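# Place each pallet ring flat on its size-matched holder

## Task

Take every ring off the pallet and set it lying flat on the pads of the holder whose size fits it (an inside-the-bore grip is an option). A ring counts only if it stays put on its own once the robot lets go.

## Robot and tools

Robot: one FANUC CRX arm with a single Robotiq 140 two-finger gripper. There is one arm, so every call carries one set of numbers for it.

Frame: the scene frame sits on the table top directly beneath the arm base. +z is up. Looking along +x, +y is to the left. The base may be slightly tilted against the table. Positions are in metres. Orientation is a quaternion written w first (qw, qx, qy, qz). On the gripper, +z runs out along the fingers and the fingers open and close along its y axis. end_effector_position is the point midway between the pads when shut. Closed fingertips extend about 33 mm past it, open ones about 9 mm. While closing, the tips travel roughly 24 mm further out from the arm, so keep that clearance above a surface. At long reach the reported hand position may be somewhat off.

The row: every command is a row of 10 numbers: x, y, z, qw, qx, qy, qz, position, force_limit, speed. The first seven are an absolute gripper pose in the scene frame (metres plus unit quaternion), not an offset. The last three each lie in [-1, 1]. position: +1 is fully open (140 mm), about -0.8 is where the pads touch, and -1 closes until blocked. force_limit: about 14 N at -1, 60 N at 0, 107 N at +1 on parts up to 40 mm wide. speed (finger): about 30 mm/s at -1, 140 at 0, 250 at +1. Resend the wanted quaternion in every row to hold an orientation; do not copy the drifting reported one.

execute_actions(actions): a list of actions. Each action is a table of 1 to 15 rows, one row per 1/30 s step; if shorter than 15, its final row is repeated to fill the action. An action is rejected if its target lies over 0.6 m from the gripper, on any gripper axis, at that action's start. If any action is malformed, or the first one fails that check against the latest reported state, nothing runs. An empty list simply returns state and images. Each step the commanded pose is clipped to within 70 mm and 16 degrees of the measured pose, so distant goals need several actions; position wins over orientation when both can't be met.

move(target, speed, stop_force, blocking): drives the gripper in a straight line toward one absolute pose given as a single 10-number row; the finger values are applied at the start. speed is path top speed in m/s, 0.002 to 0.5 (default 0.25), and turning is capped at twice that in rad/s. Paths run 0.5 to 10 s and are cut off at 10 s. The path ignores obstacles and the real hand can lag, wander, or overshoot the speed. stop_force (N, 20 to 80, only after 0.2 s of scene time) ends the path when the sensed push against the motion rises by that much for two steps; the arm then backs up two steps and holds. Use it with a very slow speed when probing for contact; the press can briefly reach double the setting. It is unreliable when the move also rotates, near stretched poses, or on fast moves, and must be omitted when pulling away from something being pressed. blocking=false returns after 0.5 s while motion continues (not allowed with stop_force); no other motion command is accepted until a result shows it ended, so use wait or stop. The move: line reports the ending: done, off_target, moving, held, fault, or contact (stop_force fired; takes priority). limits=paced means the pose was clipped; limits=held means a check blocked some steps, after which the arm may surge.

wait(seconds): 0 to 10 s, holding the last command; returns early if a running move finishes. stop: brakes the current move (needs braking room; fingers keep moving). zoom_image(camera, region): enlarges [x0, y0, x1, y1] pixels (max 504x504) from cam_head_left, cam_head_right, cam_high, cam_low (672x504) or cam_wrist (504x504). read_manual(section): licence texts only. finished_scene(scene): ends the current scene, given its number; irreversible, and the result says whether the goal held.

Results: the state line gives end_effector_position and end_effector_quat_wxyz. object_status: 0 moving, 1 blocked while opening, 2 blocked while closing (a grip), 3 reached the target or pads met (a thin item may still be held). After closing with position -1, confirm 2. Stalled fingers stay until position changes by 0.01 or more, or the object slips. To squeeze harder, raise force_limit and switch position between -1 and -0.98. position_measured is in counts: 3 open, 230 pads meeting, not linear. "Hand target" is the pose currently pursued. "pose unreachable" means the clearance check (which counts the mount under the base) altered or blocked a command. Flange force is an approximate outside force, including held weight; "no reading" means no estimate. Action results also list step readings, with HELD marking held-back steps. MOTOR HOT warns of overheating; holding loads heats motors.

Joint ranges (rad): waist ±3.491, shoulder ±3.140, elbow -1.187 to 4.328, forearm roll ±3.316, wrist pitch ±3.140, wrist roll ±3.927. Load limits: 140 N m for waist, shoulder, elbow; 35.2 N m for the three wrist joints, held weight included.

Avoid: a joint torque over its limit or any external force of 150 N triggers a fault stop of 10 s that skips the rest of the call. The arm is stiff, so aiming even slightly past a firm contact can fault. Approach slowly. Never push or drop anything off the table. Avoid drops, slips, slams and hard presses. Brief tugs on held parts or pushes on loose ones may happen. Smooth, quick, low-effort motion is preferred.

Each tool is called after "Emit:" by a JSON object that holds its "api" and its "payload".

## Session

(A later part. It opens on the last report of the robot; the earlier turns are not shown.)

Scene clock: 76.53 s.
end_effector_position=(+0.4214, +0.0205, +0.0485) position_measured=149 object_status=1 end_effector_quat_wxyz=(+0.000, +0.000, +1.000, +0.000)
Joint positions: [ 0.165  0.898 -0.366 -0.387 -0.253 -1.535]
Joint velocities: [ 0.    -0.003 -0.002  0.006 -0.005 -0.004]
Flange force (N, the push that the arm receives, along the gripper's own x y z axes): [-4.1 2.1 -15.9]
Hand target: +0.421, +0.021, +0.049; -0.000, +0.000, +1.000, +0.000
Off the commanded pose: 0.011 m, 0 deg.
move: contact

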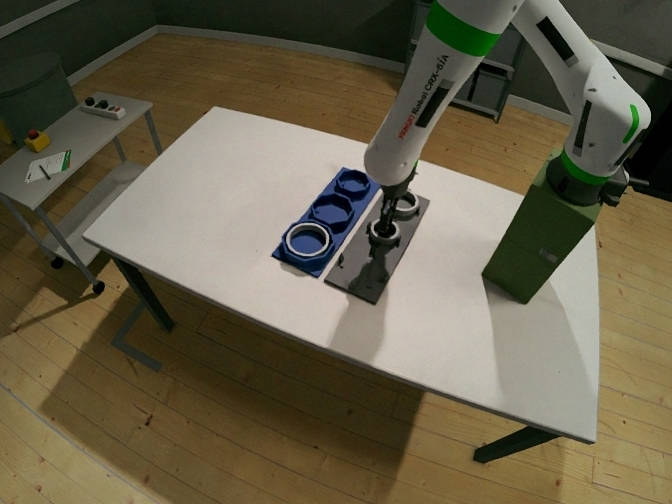

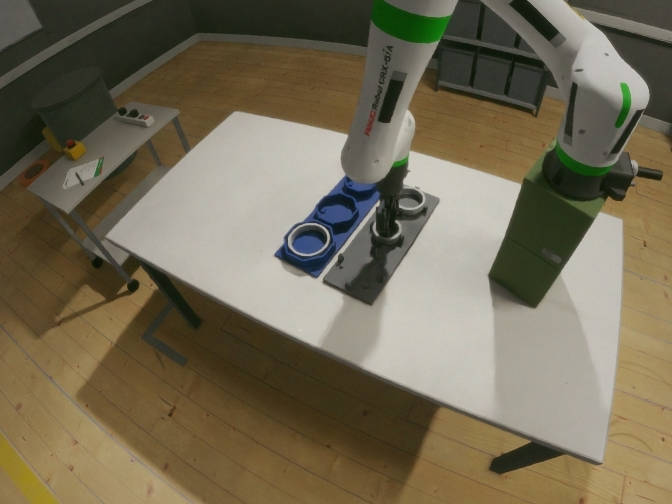

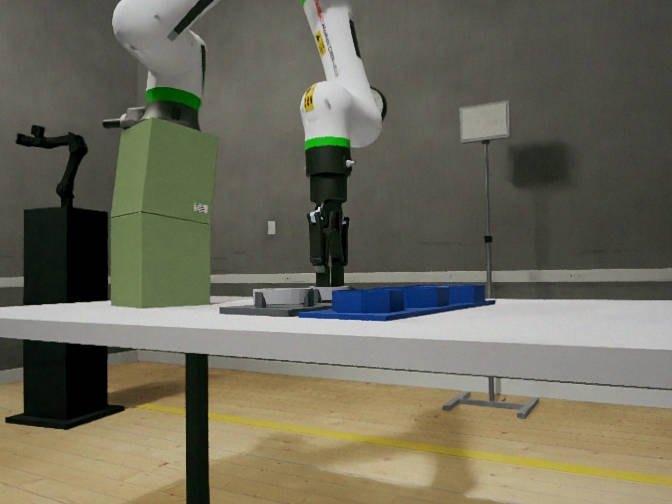

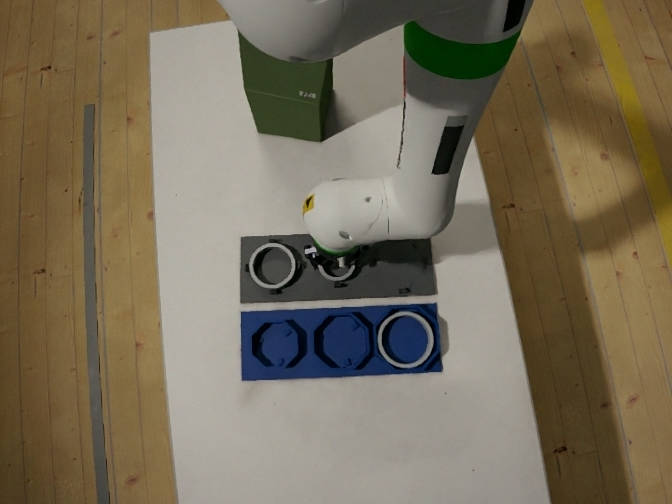

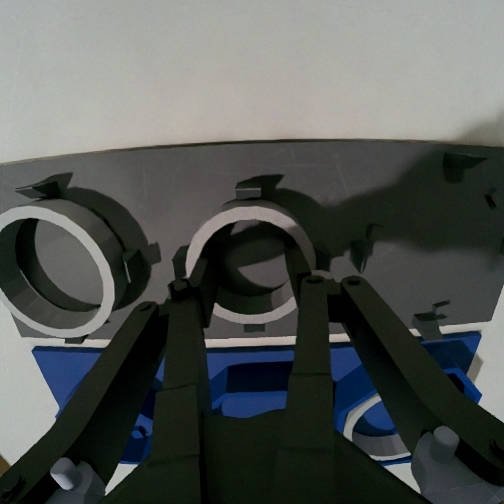

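Emit:
{"api": "move", "payload": {"target": [0.4215,0.0205,0.0495,0,0,1,0,-0.45,0,0], "speed": 0.01}}

Emit:
{"api": "move", "payload": {"target": [0.4215,0.0205,0.1,0,0,1,0,-0.45,0,0], "speed": 0.1}}

Emit:
{"api": "move", "payload": {"target": [0.615,0.152,0.085,0,0,1,0,0.05,0,0]}}

Emit:
{"api": "move", "payload": {"target": [0.615,0.152,0.039,0,0,1,0,0.05,0,0], "speed": 0.04, "stop_force": 20}}

Emit:
{"api": "move", "payload": {"target": [0.615,0.152,0.039,0,0,1,0,1,0.3,-0.5]}}

Emit:
{"api": "move", "payload": {"target": [0.615,0.152,0.1,0,0,1,0,1,0.3,-0.5], "speed": 0.1}}

Emit:
{"api": "move", "payload": {"target": [0.436,0.168,0.095,0,0,1,0,1,0.3,-0.5], "speed": 0.2}}

Emit:
{"api": "move", "payload": {"target": [0.436,0.168,0.058,0,0,1,0,1,0.3,-0.5], "speed": 0.04, "stop_force": 20}}

Emit:
{"api": "move", "payload": {"target": [0.436,0.168,0.032,0,0,1,0,1,0.3,-0.5], "speed": 0.008, "stop_force": 20}}

Scene clock: 82.53 s.
end_effector_position=(+0.4215, +0.0205, +0.0495) position_measured=186 object_status=3 end_effector_quat_wxyz=(-0.000, -0.000, +1.000, -0.000)
Joint positions: [ 0.165  0.895 -0.367 -0.385 -0.254 -1.537]
Joint velocities: [-0.    -0.     0.    -0.001  0.     0.001]
Flange force (N, the push that the arm receives, along the gripper's own x y z axes): [-1.9 1.7 -1.5]
Hand target: +0.422, +0.020, +0.049; -0.000, +0.000, +1.000, -0.000
Off the commanded pose: 0.000 m, 0 deg.
move: done

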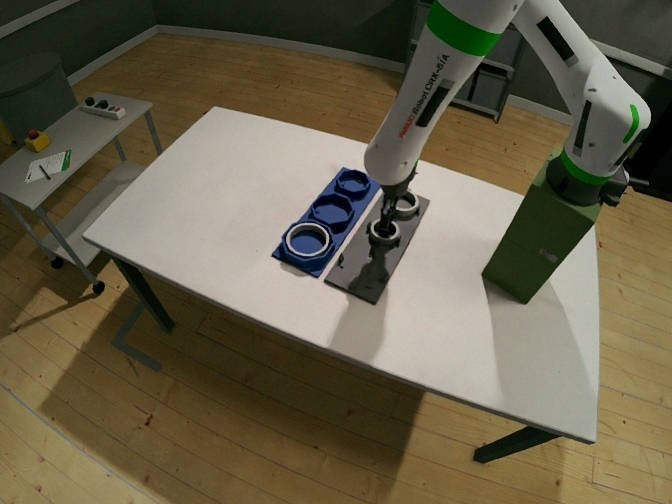

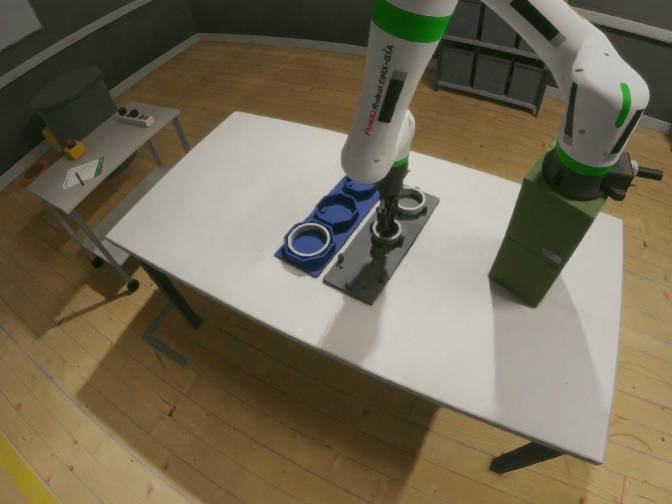

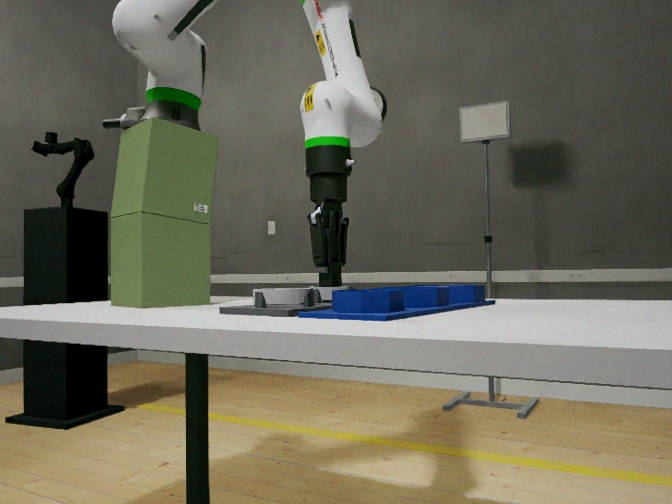

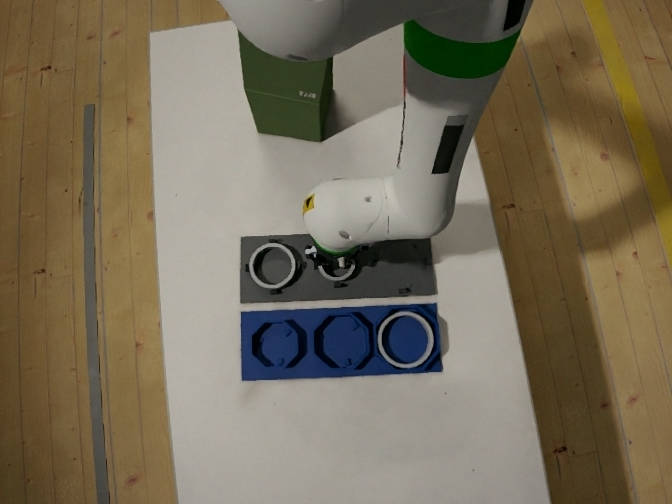

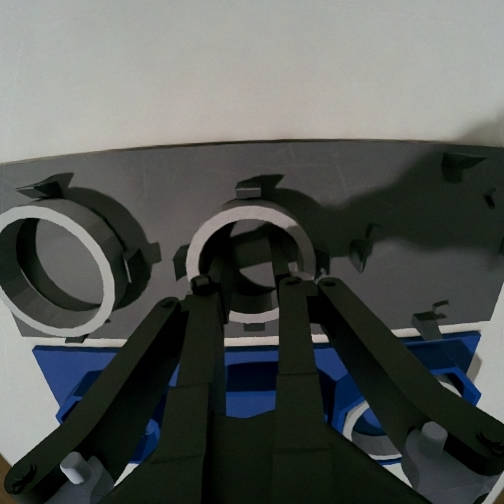

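Scene clock: 83.37 s.
end_effector_position=(+0.4216, +0.0204, +0.0999) position_measured=186 object_status=3 end_effector_quat_wxyz=(-0.000, +0.000, +1.000, -0.000)
Joint positions: [ 0.161  0.76  -0.44  -0.312 -0.313 -1.609]
Joint velocities: [ 0.    -0.002  0.     0.001 -0.    -0.001]
Flange force (N, the push that the arm receives, along the gripper's own x y z axes): [-1.7 0.4 -0.7]
Hand target: +0.422, +0.020, +0.100; -0.000, -0.000, +1.000, -0.000
Off the commanded pose: 0.000 m, 0 deg.
move: done

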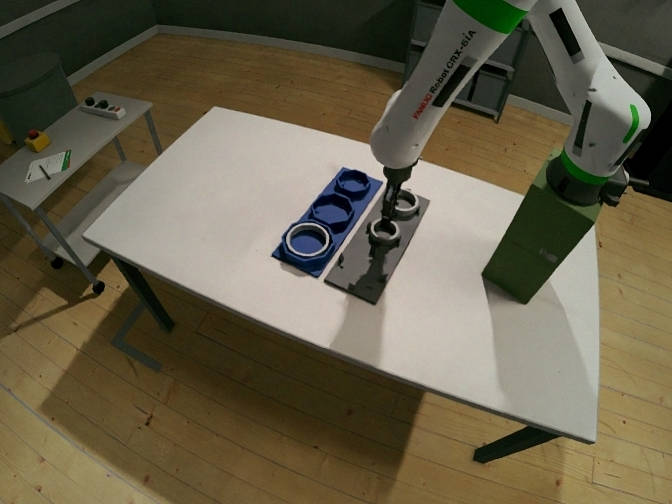

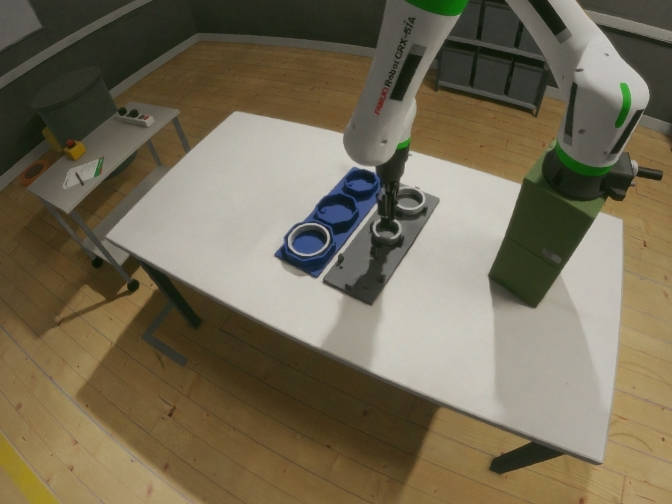

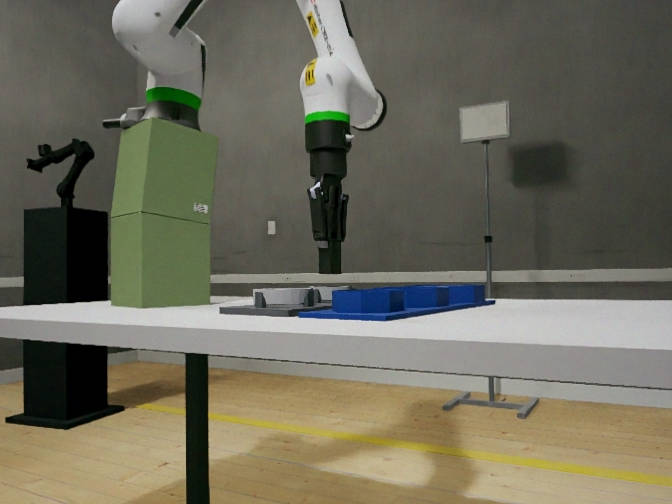

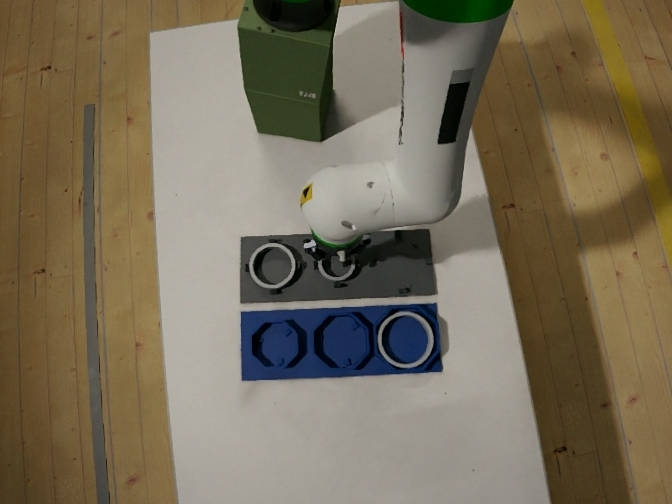

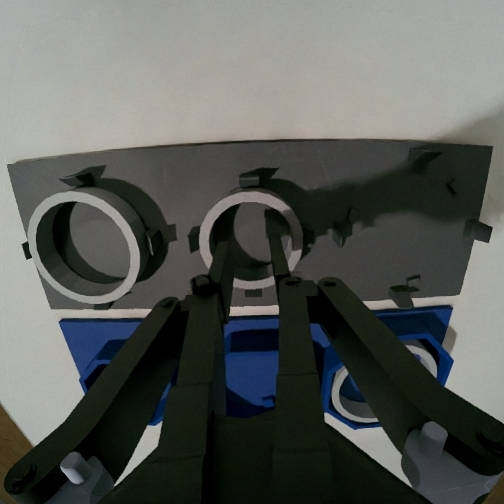

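Scene clock: 84.77 s.
end_effector_position=(+0.6155, +0.1514, +0.0844) position_measured=123 object_status=3 end_effector_quat_wxyz=(+0.000, -0.000, +1.000, -0.001)
Joint positions: [ 0.268  0.999  0.156 -0.141 -0.651 -1.9  ]
Joint velocities: [-0.     0.001  0.002  0.003 -0.001  0.002]
Flange force (N, the push that the arm receives, along the gripper's own x y z axes): [-2.4 0.3 -1.4]
Hand target: +0.616, +0.151, +0.084; +0.000, -0.000, +1.000, -0.001
Off the commanded pose: 0.001 m, 0 deg.
move: done

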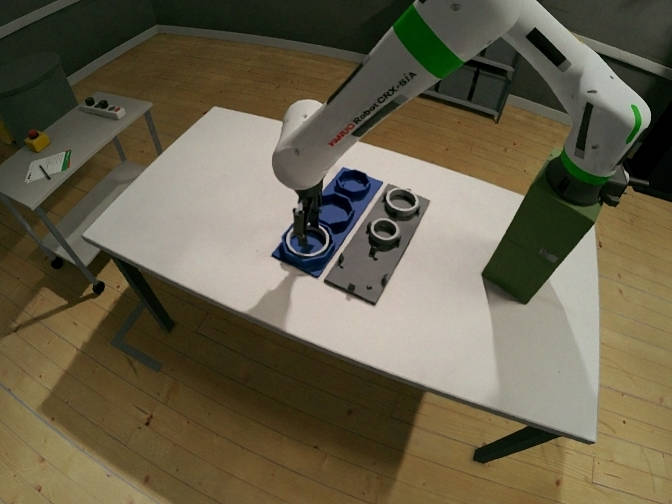

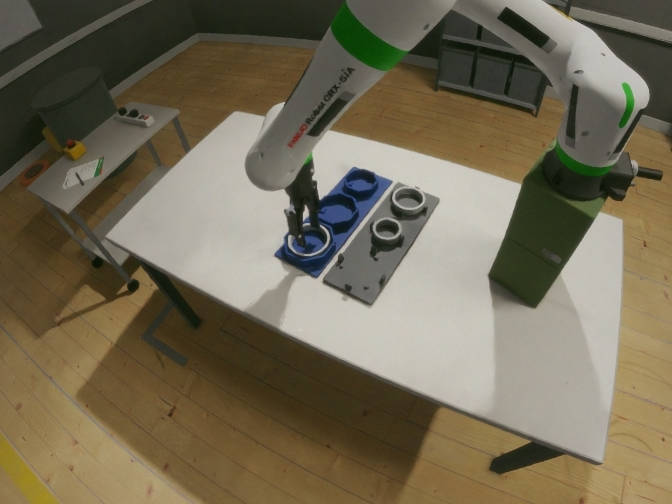

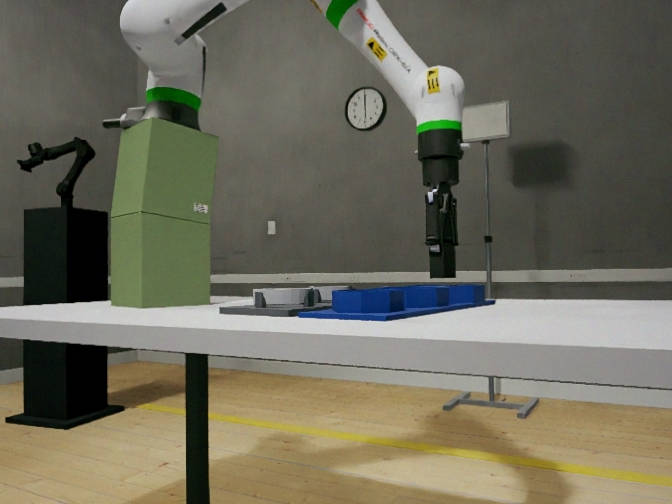

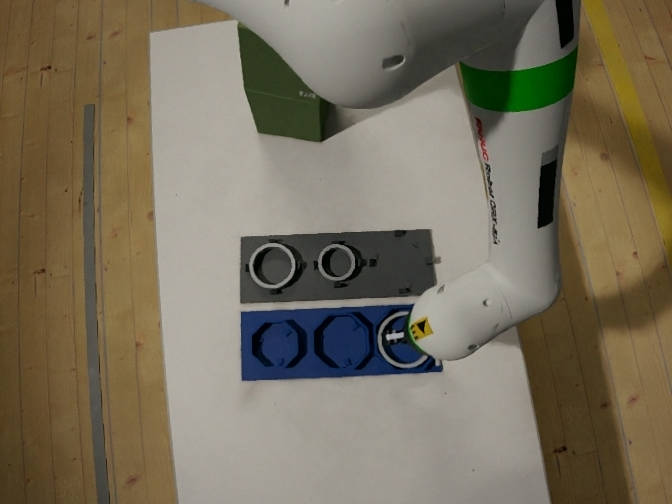

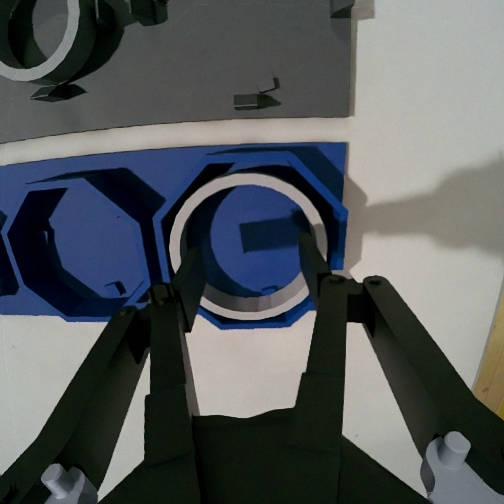

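Scene clock: 86.17 s.
end_effector_position=(+0.6149, +0.1520, +0.0391) position_measured=123 object_status=3 end_effector_quat_wxyz=(+0.000, +0.000, +1.000, -0.000)
Joint positions: [ 0.274  1.09   0.203 -0.152 -0.606 -1.895]
Joint velocities: [0.    0.001 0.001 0.001 0.    0.001]
Flange force (N, the push that the arm receives, along the gripper's own x y z axes): [-1.3 0.9 -2.4]
Hand target: +0.615, +0.152, +0.039; +0.000, +0.000, +1.000, -0.000
Off the commanded pose: 0.000 m, 0 deg.
move: done

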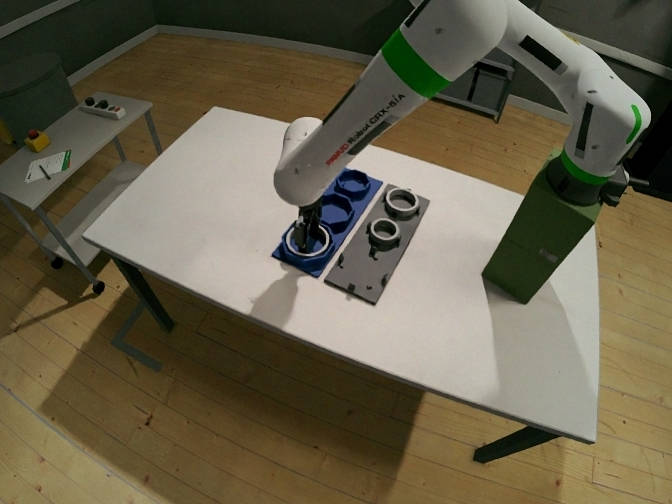

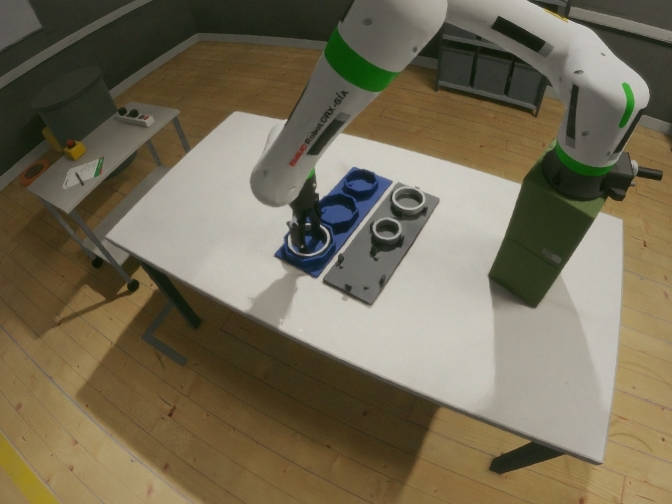

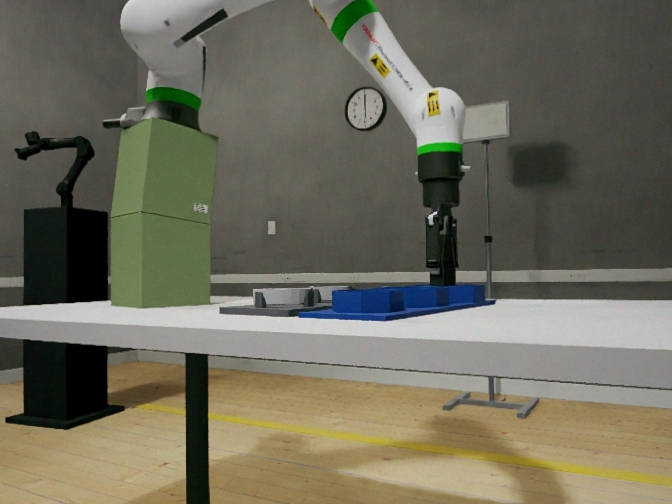

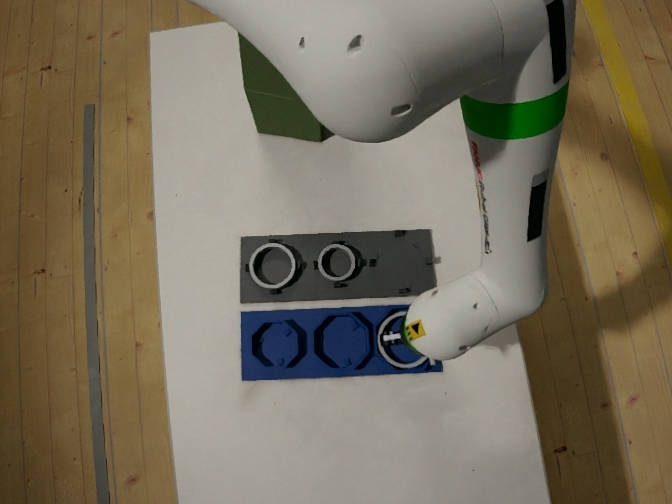

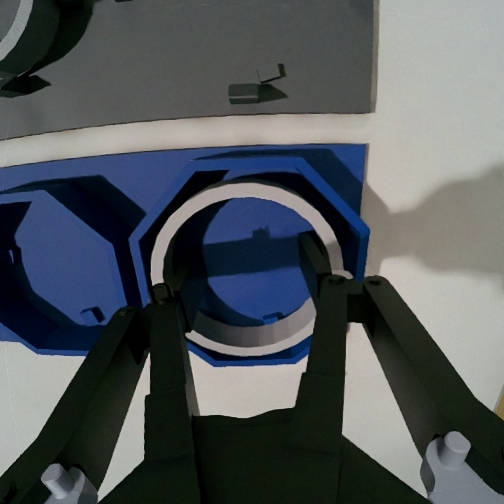

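Scene clock: 86.87 s.
end_effector_position=(+0.6150, +0.1520, +0.0390) position_measured=87 object_status=1 end_effector_quat_wxyz=(-0.000, +0.000, +1.000, +0.000)
Joint positions: [ 0.275  1.091  0.203 -0.152 -0.606 -1.895]
Joint velocities: [-0.001 -0.001 -0.001 -0.001 -0.     0.001]
Flange force (N, the push that the arm receives, along the gripper's own x y z axes): [-0.1 0.5 2.9]
Hand target: +0.615, +0.152, +0.039; +0.000, -0.000, +1.000, +0.000
Off the commanded pose: 0.000 m, 0 deg.
move: done

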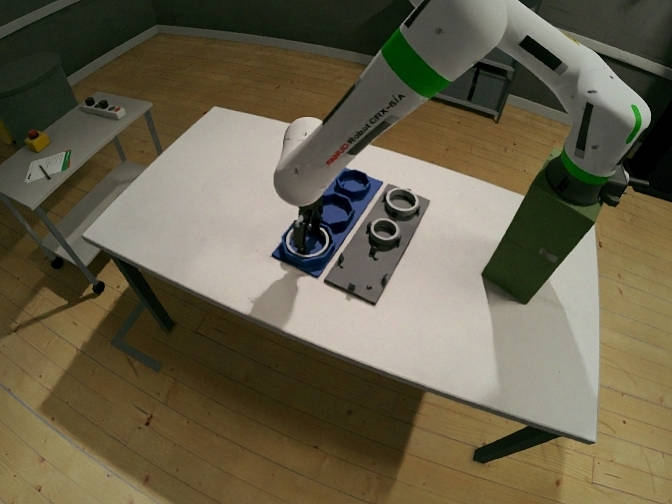

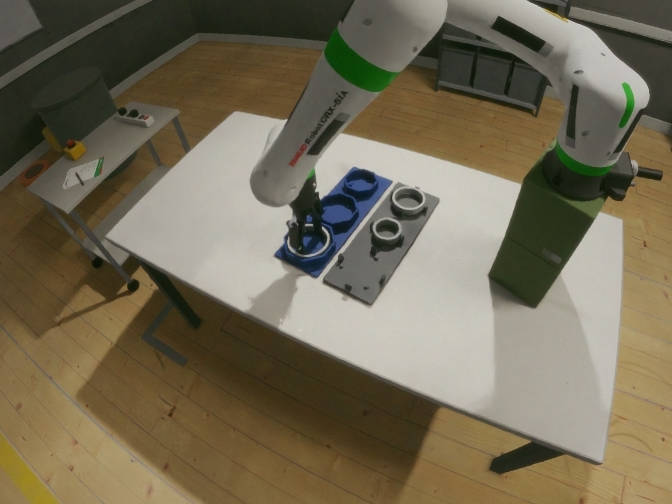

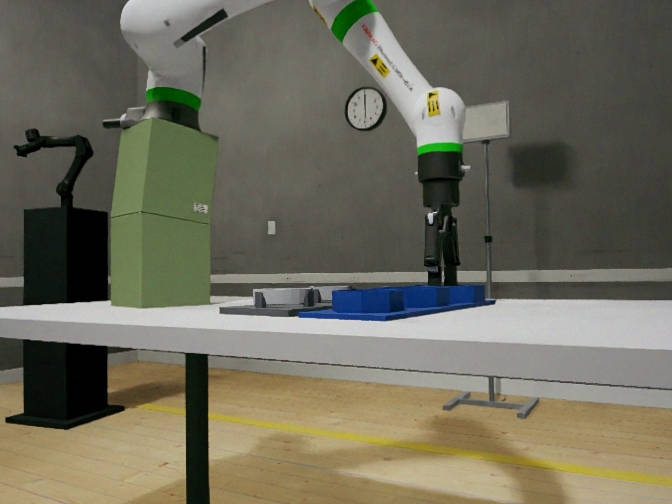

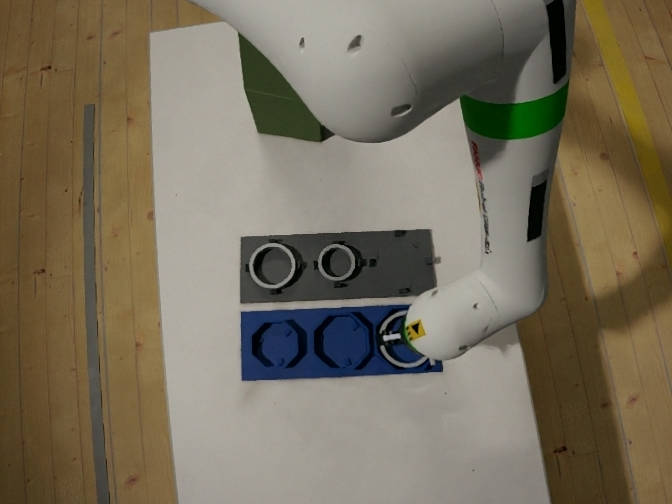

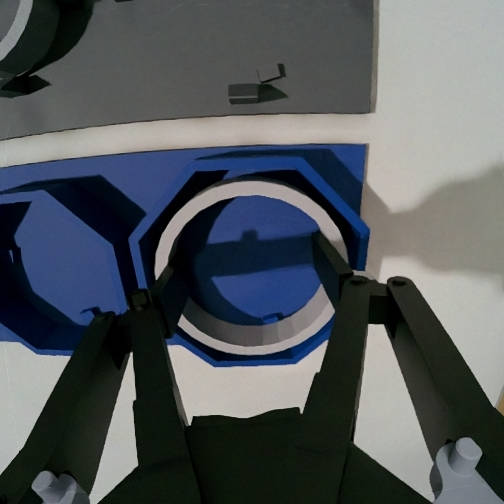

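Scene clock: 87.80 s.
end_effector_position=(+0.6151, +0.1521, +0.0999) position_measured=87 object_status=1 end_effector_quat_wxyz=(-0.000, -0.000, +1.000, +0.000)
Joint positions: [ 0.266  0.968  0.143 -0.14  -0.668 -1.901]
Joint velocities: [ 0.001 -0.    -0.001  0.     0.     0.001]
Flange force (N, the push that the arm receives, along the gripper's own x y z axes): [-1.3 1.3 3.7]
Hand target: +0.615, +0.152, +0.100; -0.000, -0.000, +1.000, +0.000
Off the commanded pose: 0.000 m, 0 deg.
move: done

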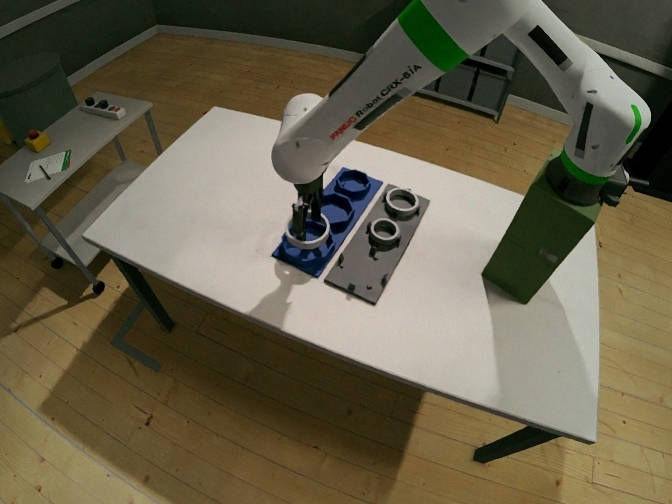

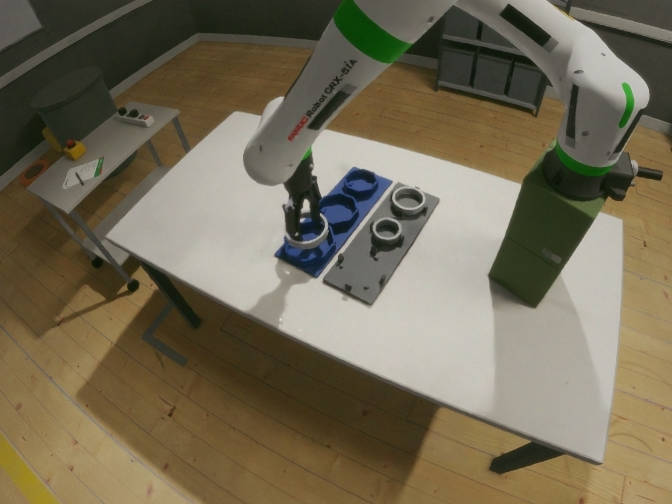

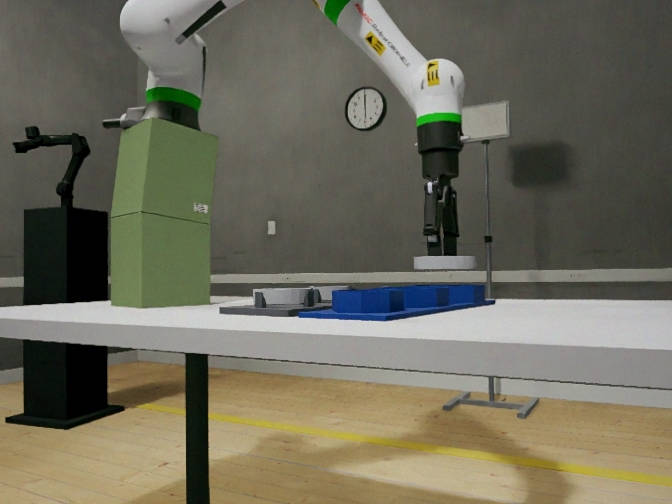

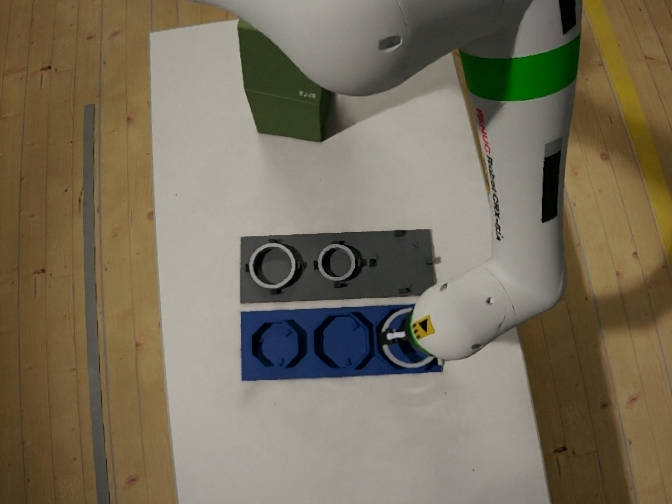

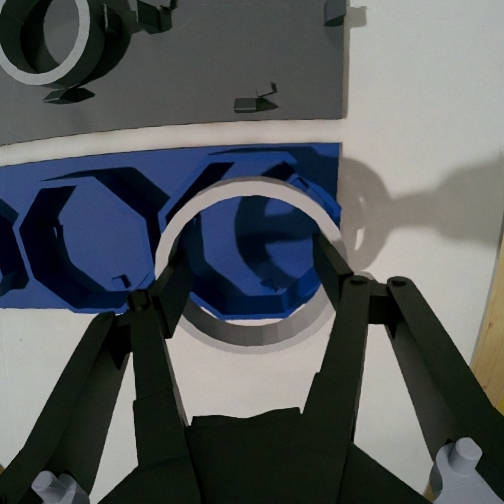

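Scene clock: 89.10 s.
end_effector_position=(+0.4362, +0.1676, +0.0955) position_measured=87 object_status=1 end_effector_quat_wxyz=(+0.000, +0.000, +1.000, -0.001)
Joint positions: [ 0.463  0.768 -0.363 -0.2   -0.35  -2.021]
Joint velocities: [ 0.001 -0.001 -0.     0.003  0.    -0.001]
Flange force (N, the push that the arm receives, along the gripper's own x y z axes): [-1.9 3.7 4.0]
Hand target: +0.436, +0.168, +0.096; +0.000, -0.000, +1.000, -0.001
Off the commanded pose: 0.001 m, 0 deg.
move: done

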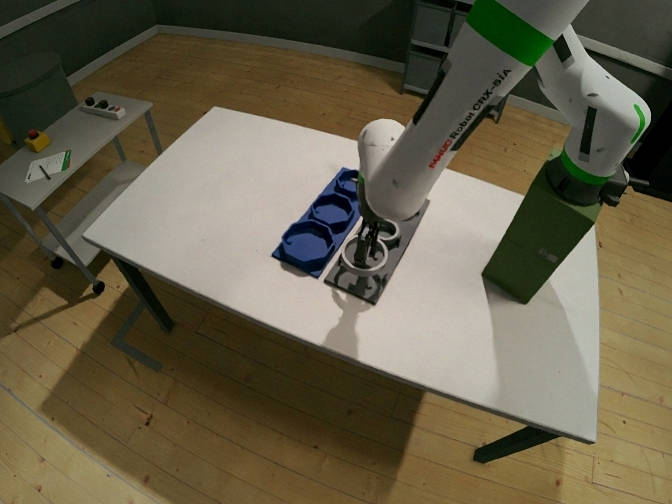

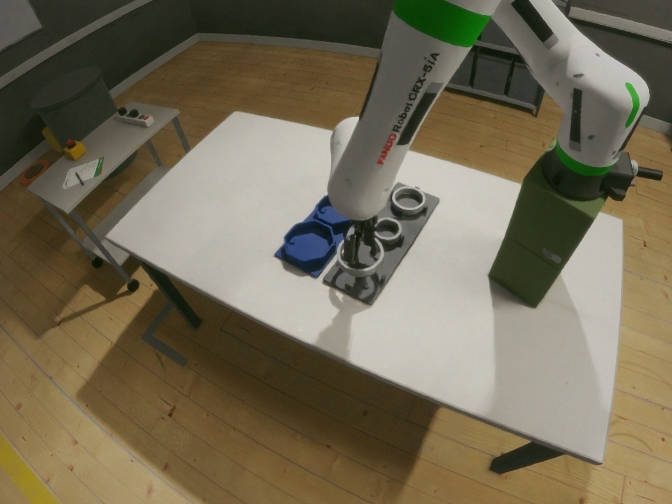

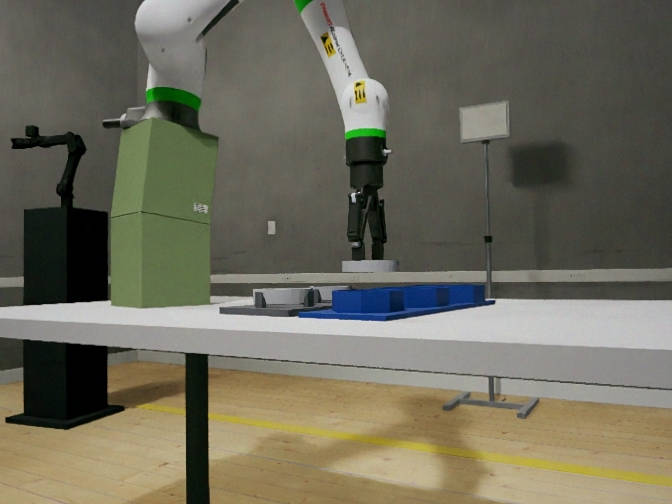

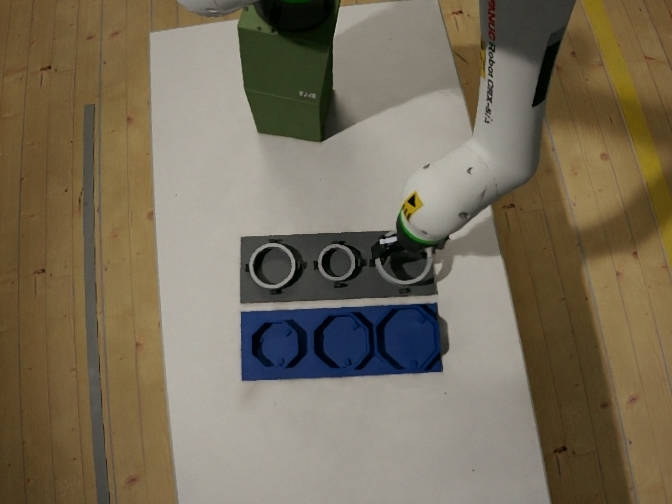

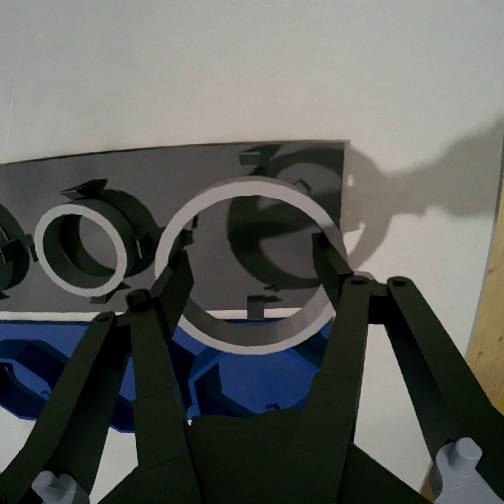

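Scene clock: 90.30 s.
end_effector_position=(+0.4360, +0.1680, +0.0581) position_measured=87 object_status=1 end_effector_quat_wxyz=(-0.000, -0.000, +1.000, +0.000)
Joint positions: [ 0.467  0.863 -0.316 -0.233 -0.302 -1.989]
Joint velocities: [-0.001  0.001  0.    -0.001  0.     0.001]
Flange force (N, the push that the arm receives, along the gripper's own x y z axes): [-1.9 1.5 4.1]
Hand target: +0.436, +0.168, +0.058; -0.000, +0.000, +1.000, +0.000
Off the commanded pose: 0.000 m, 0 deg.
move: done

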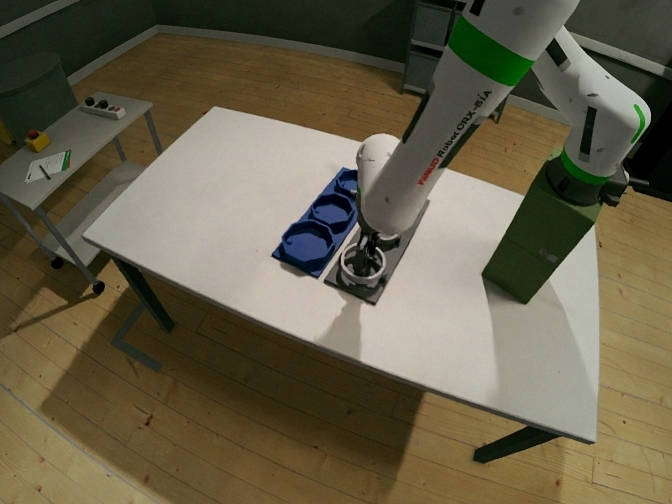

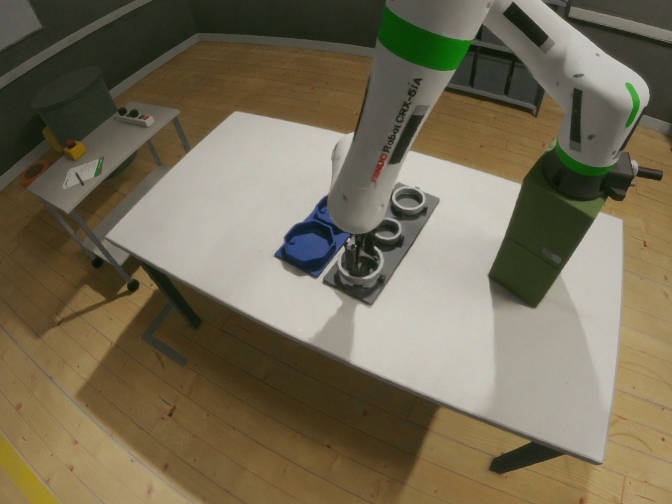

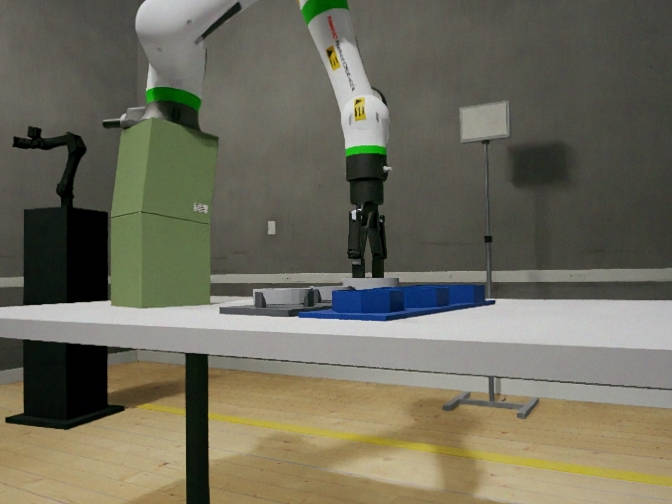

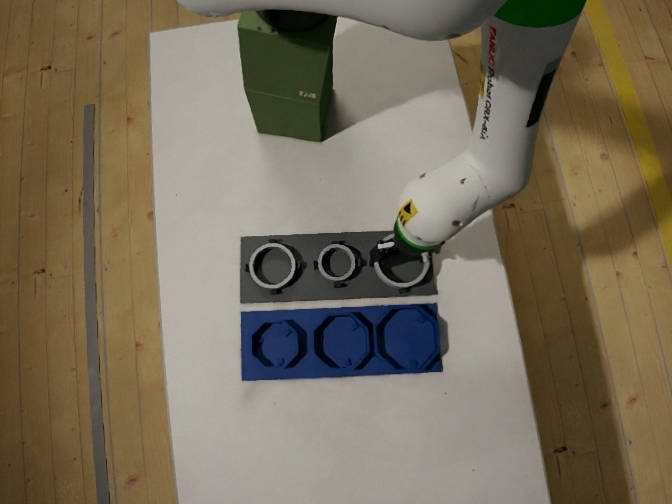

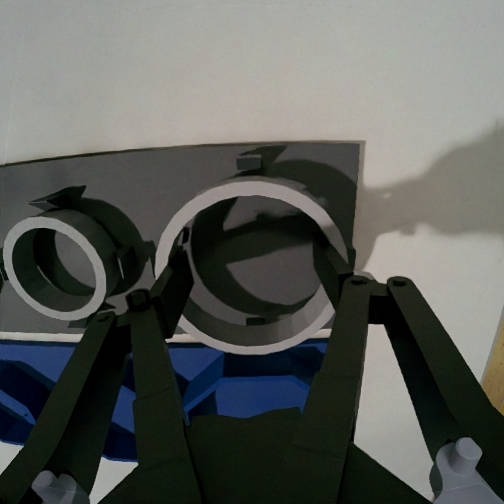

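Scene clock: 92.40 s.
end_effector_position=(+0.4357, +0.1679, +0.0437) position_measured=85 object_status=1 end_effector_quat_wxyz=(-0.000, +0.000, +1.000, -0.000)
Joint positions: [ 0.469  0.899 -0.297 -0.246 -0.286 -1.977]
Joint velocities: [-0.    -0.005 -0.002 -0.    -0.003 -0.006]
Flange force (N, the push that the arm receives, along the gripper's own x y z axes): [-0.8 5.5 5.9]
Hand target: +0.436, +0.168, +0.044; +0.000, -0.000, +1.000, +0.000
Off the commanded pose: 0.012 m, 0 deg.
move: contact

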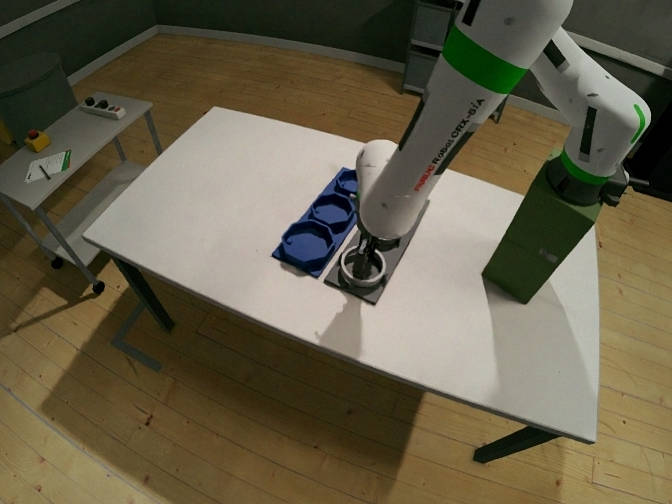

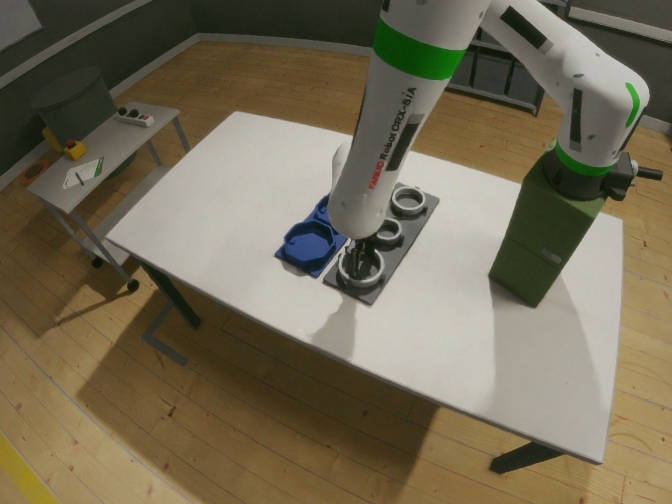

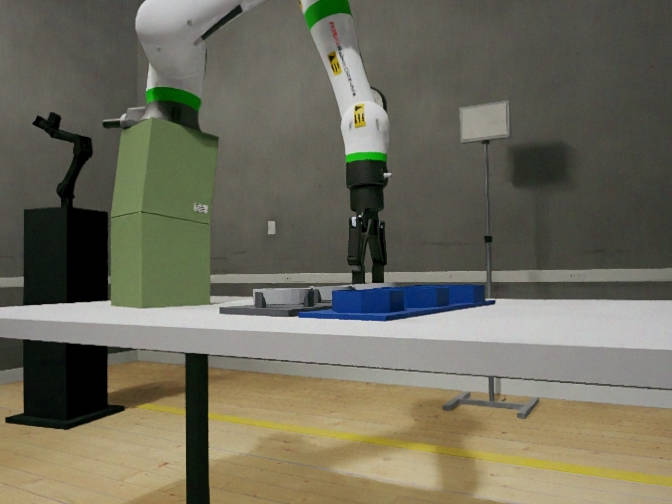

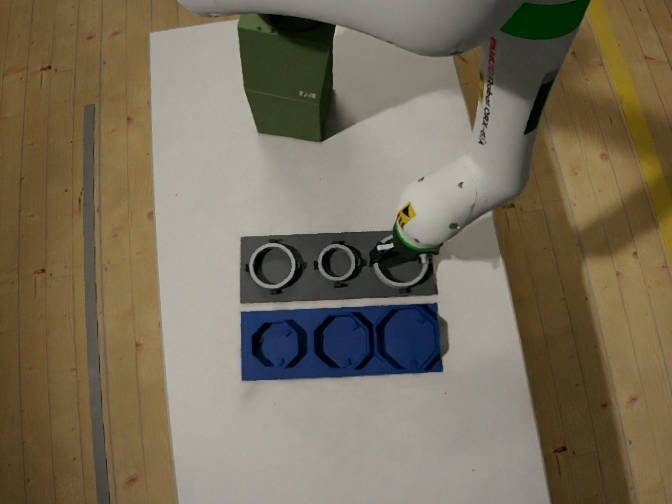

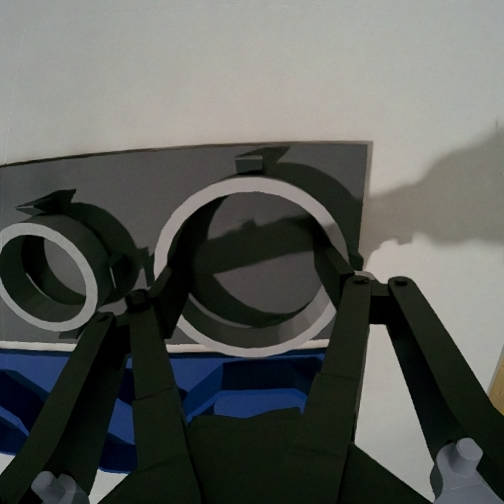

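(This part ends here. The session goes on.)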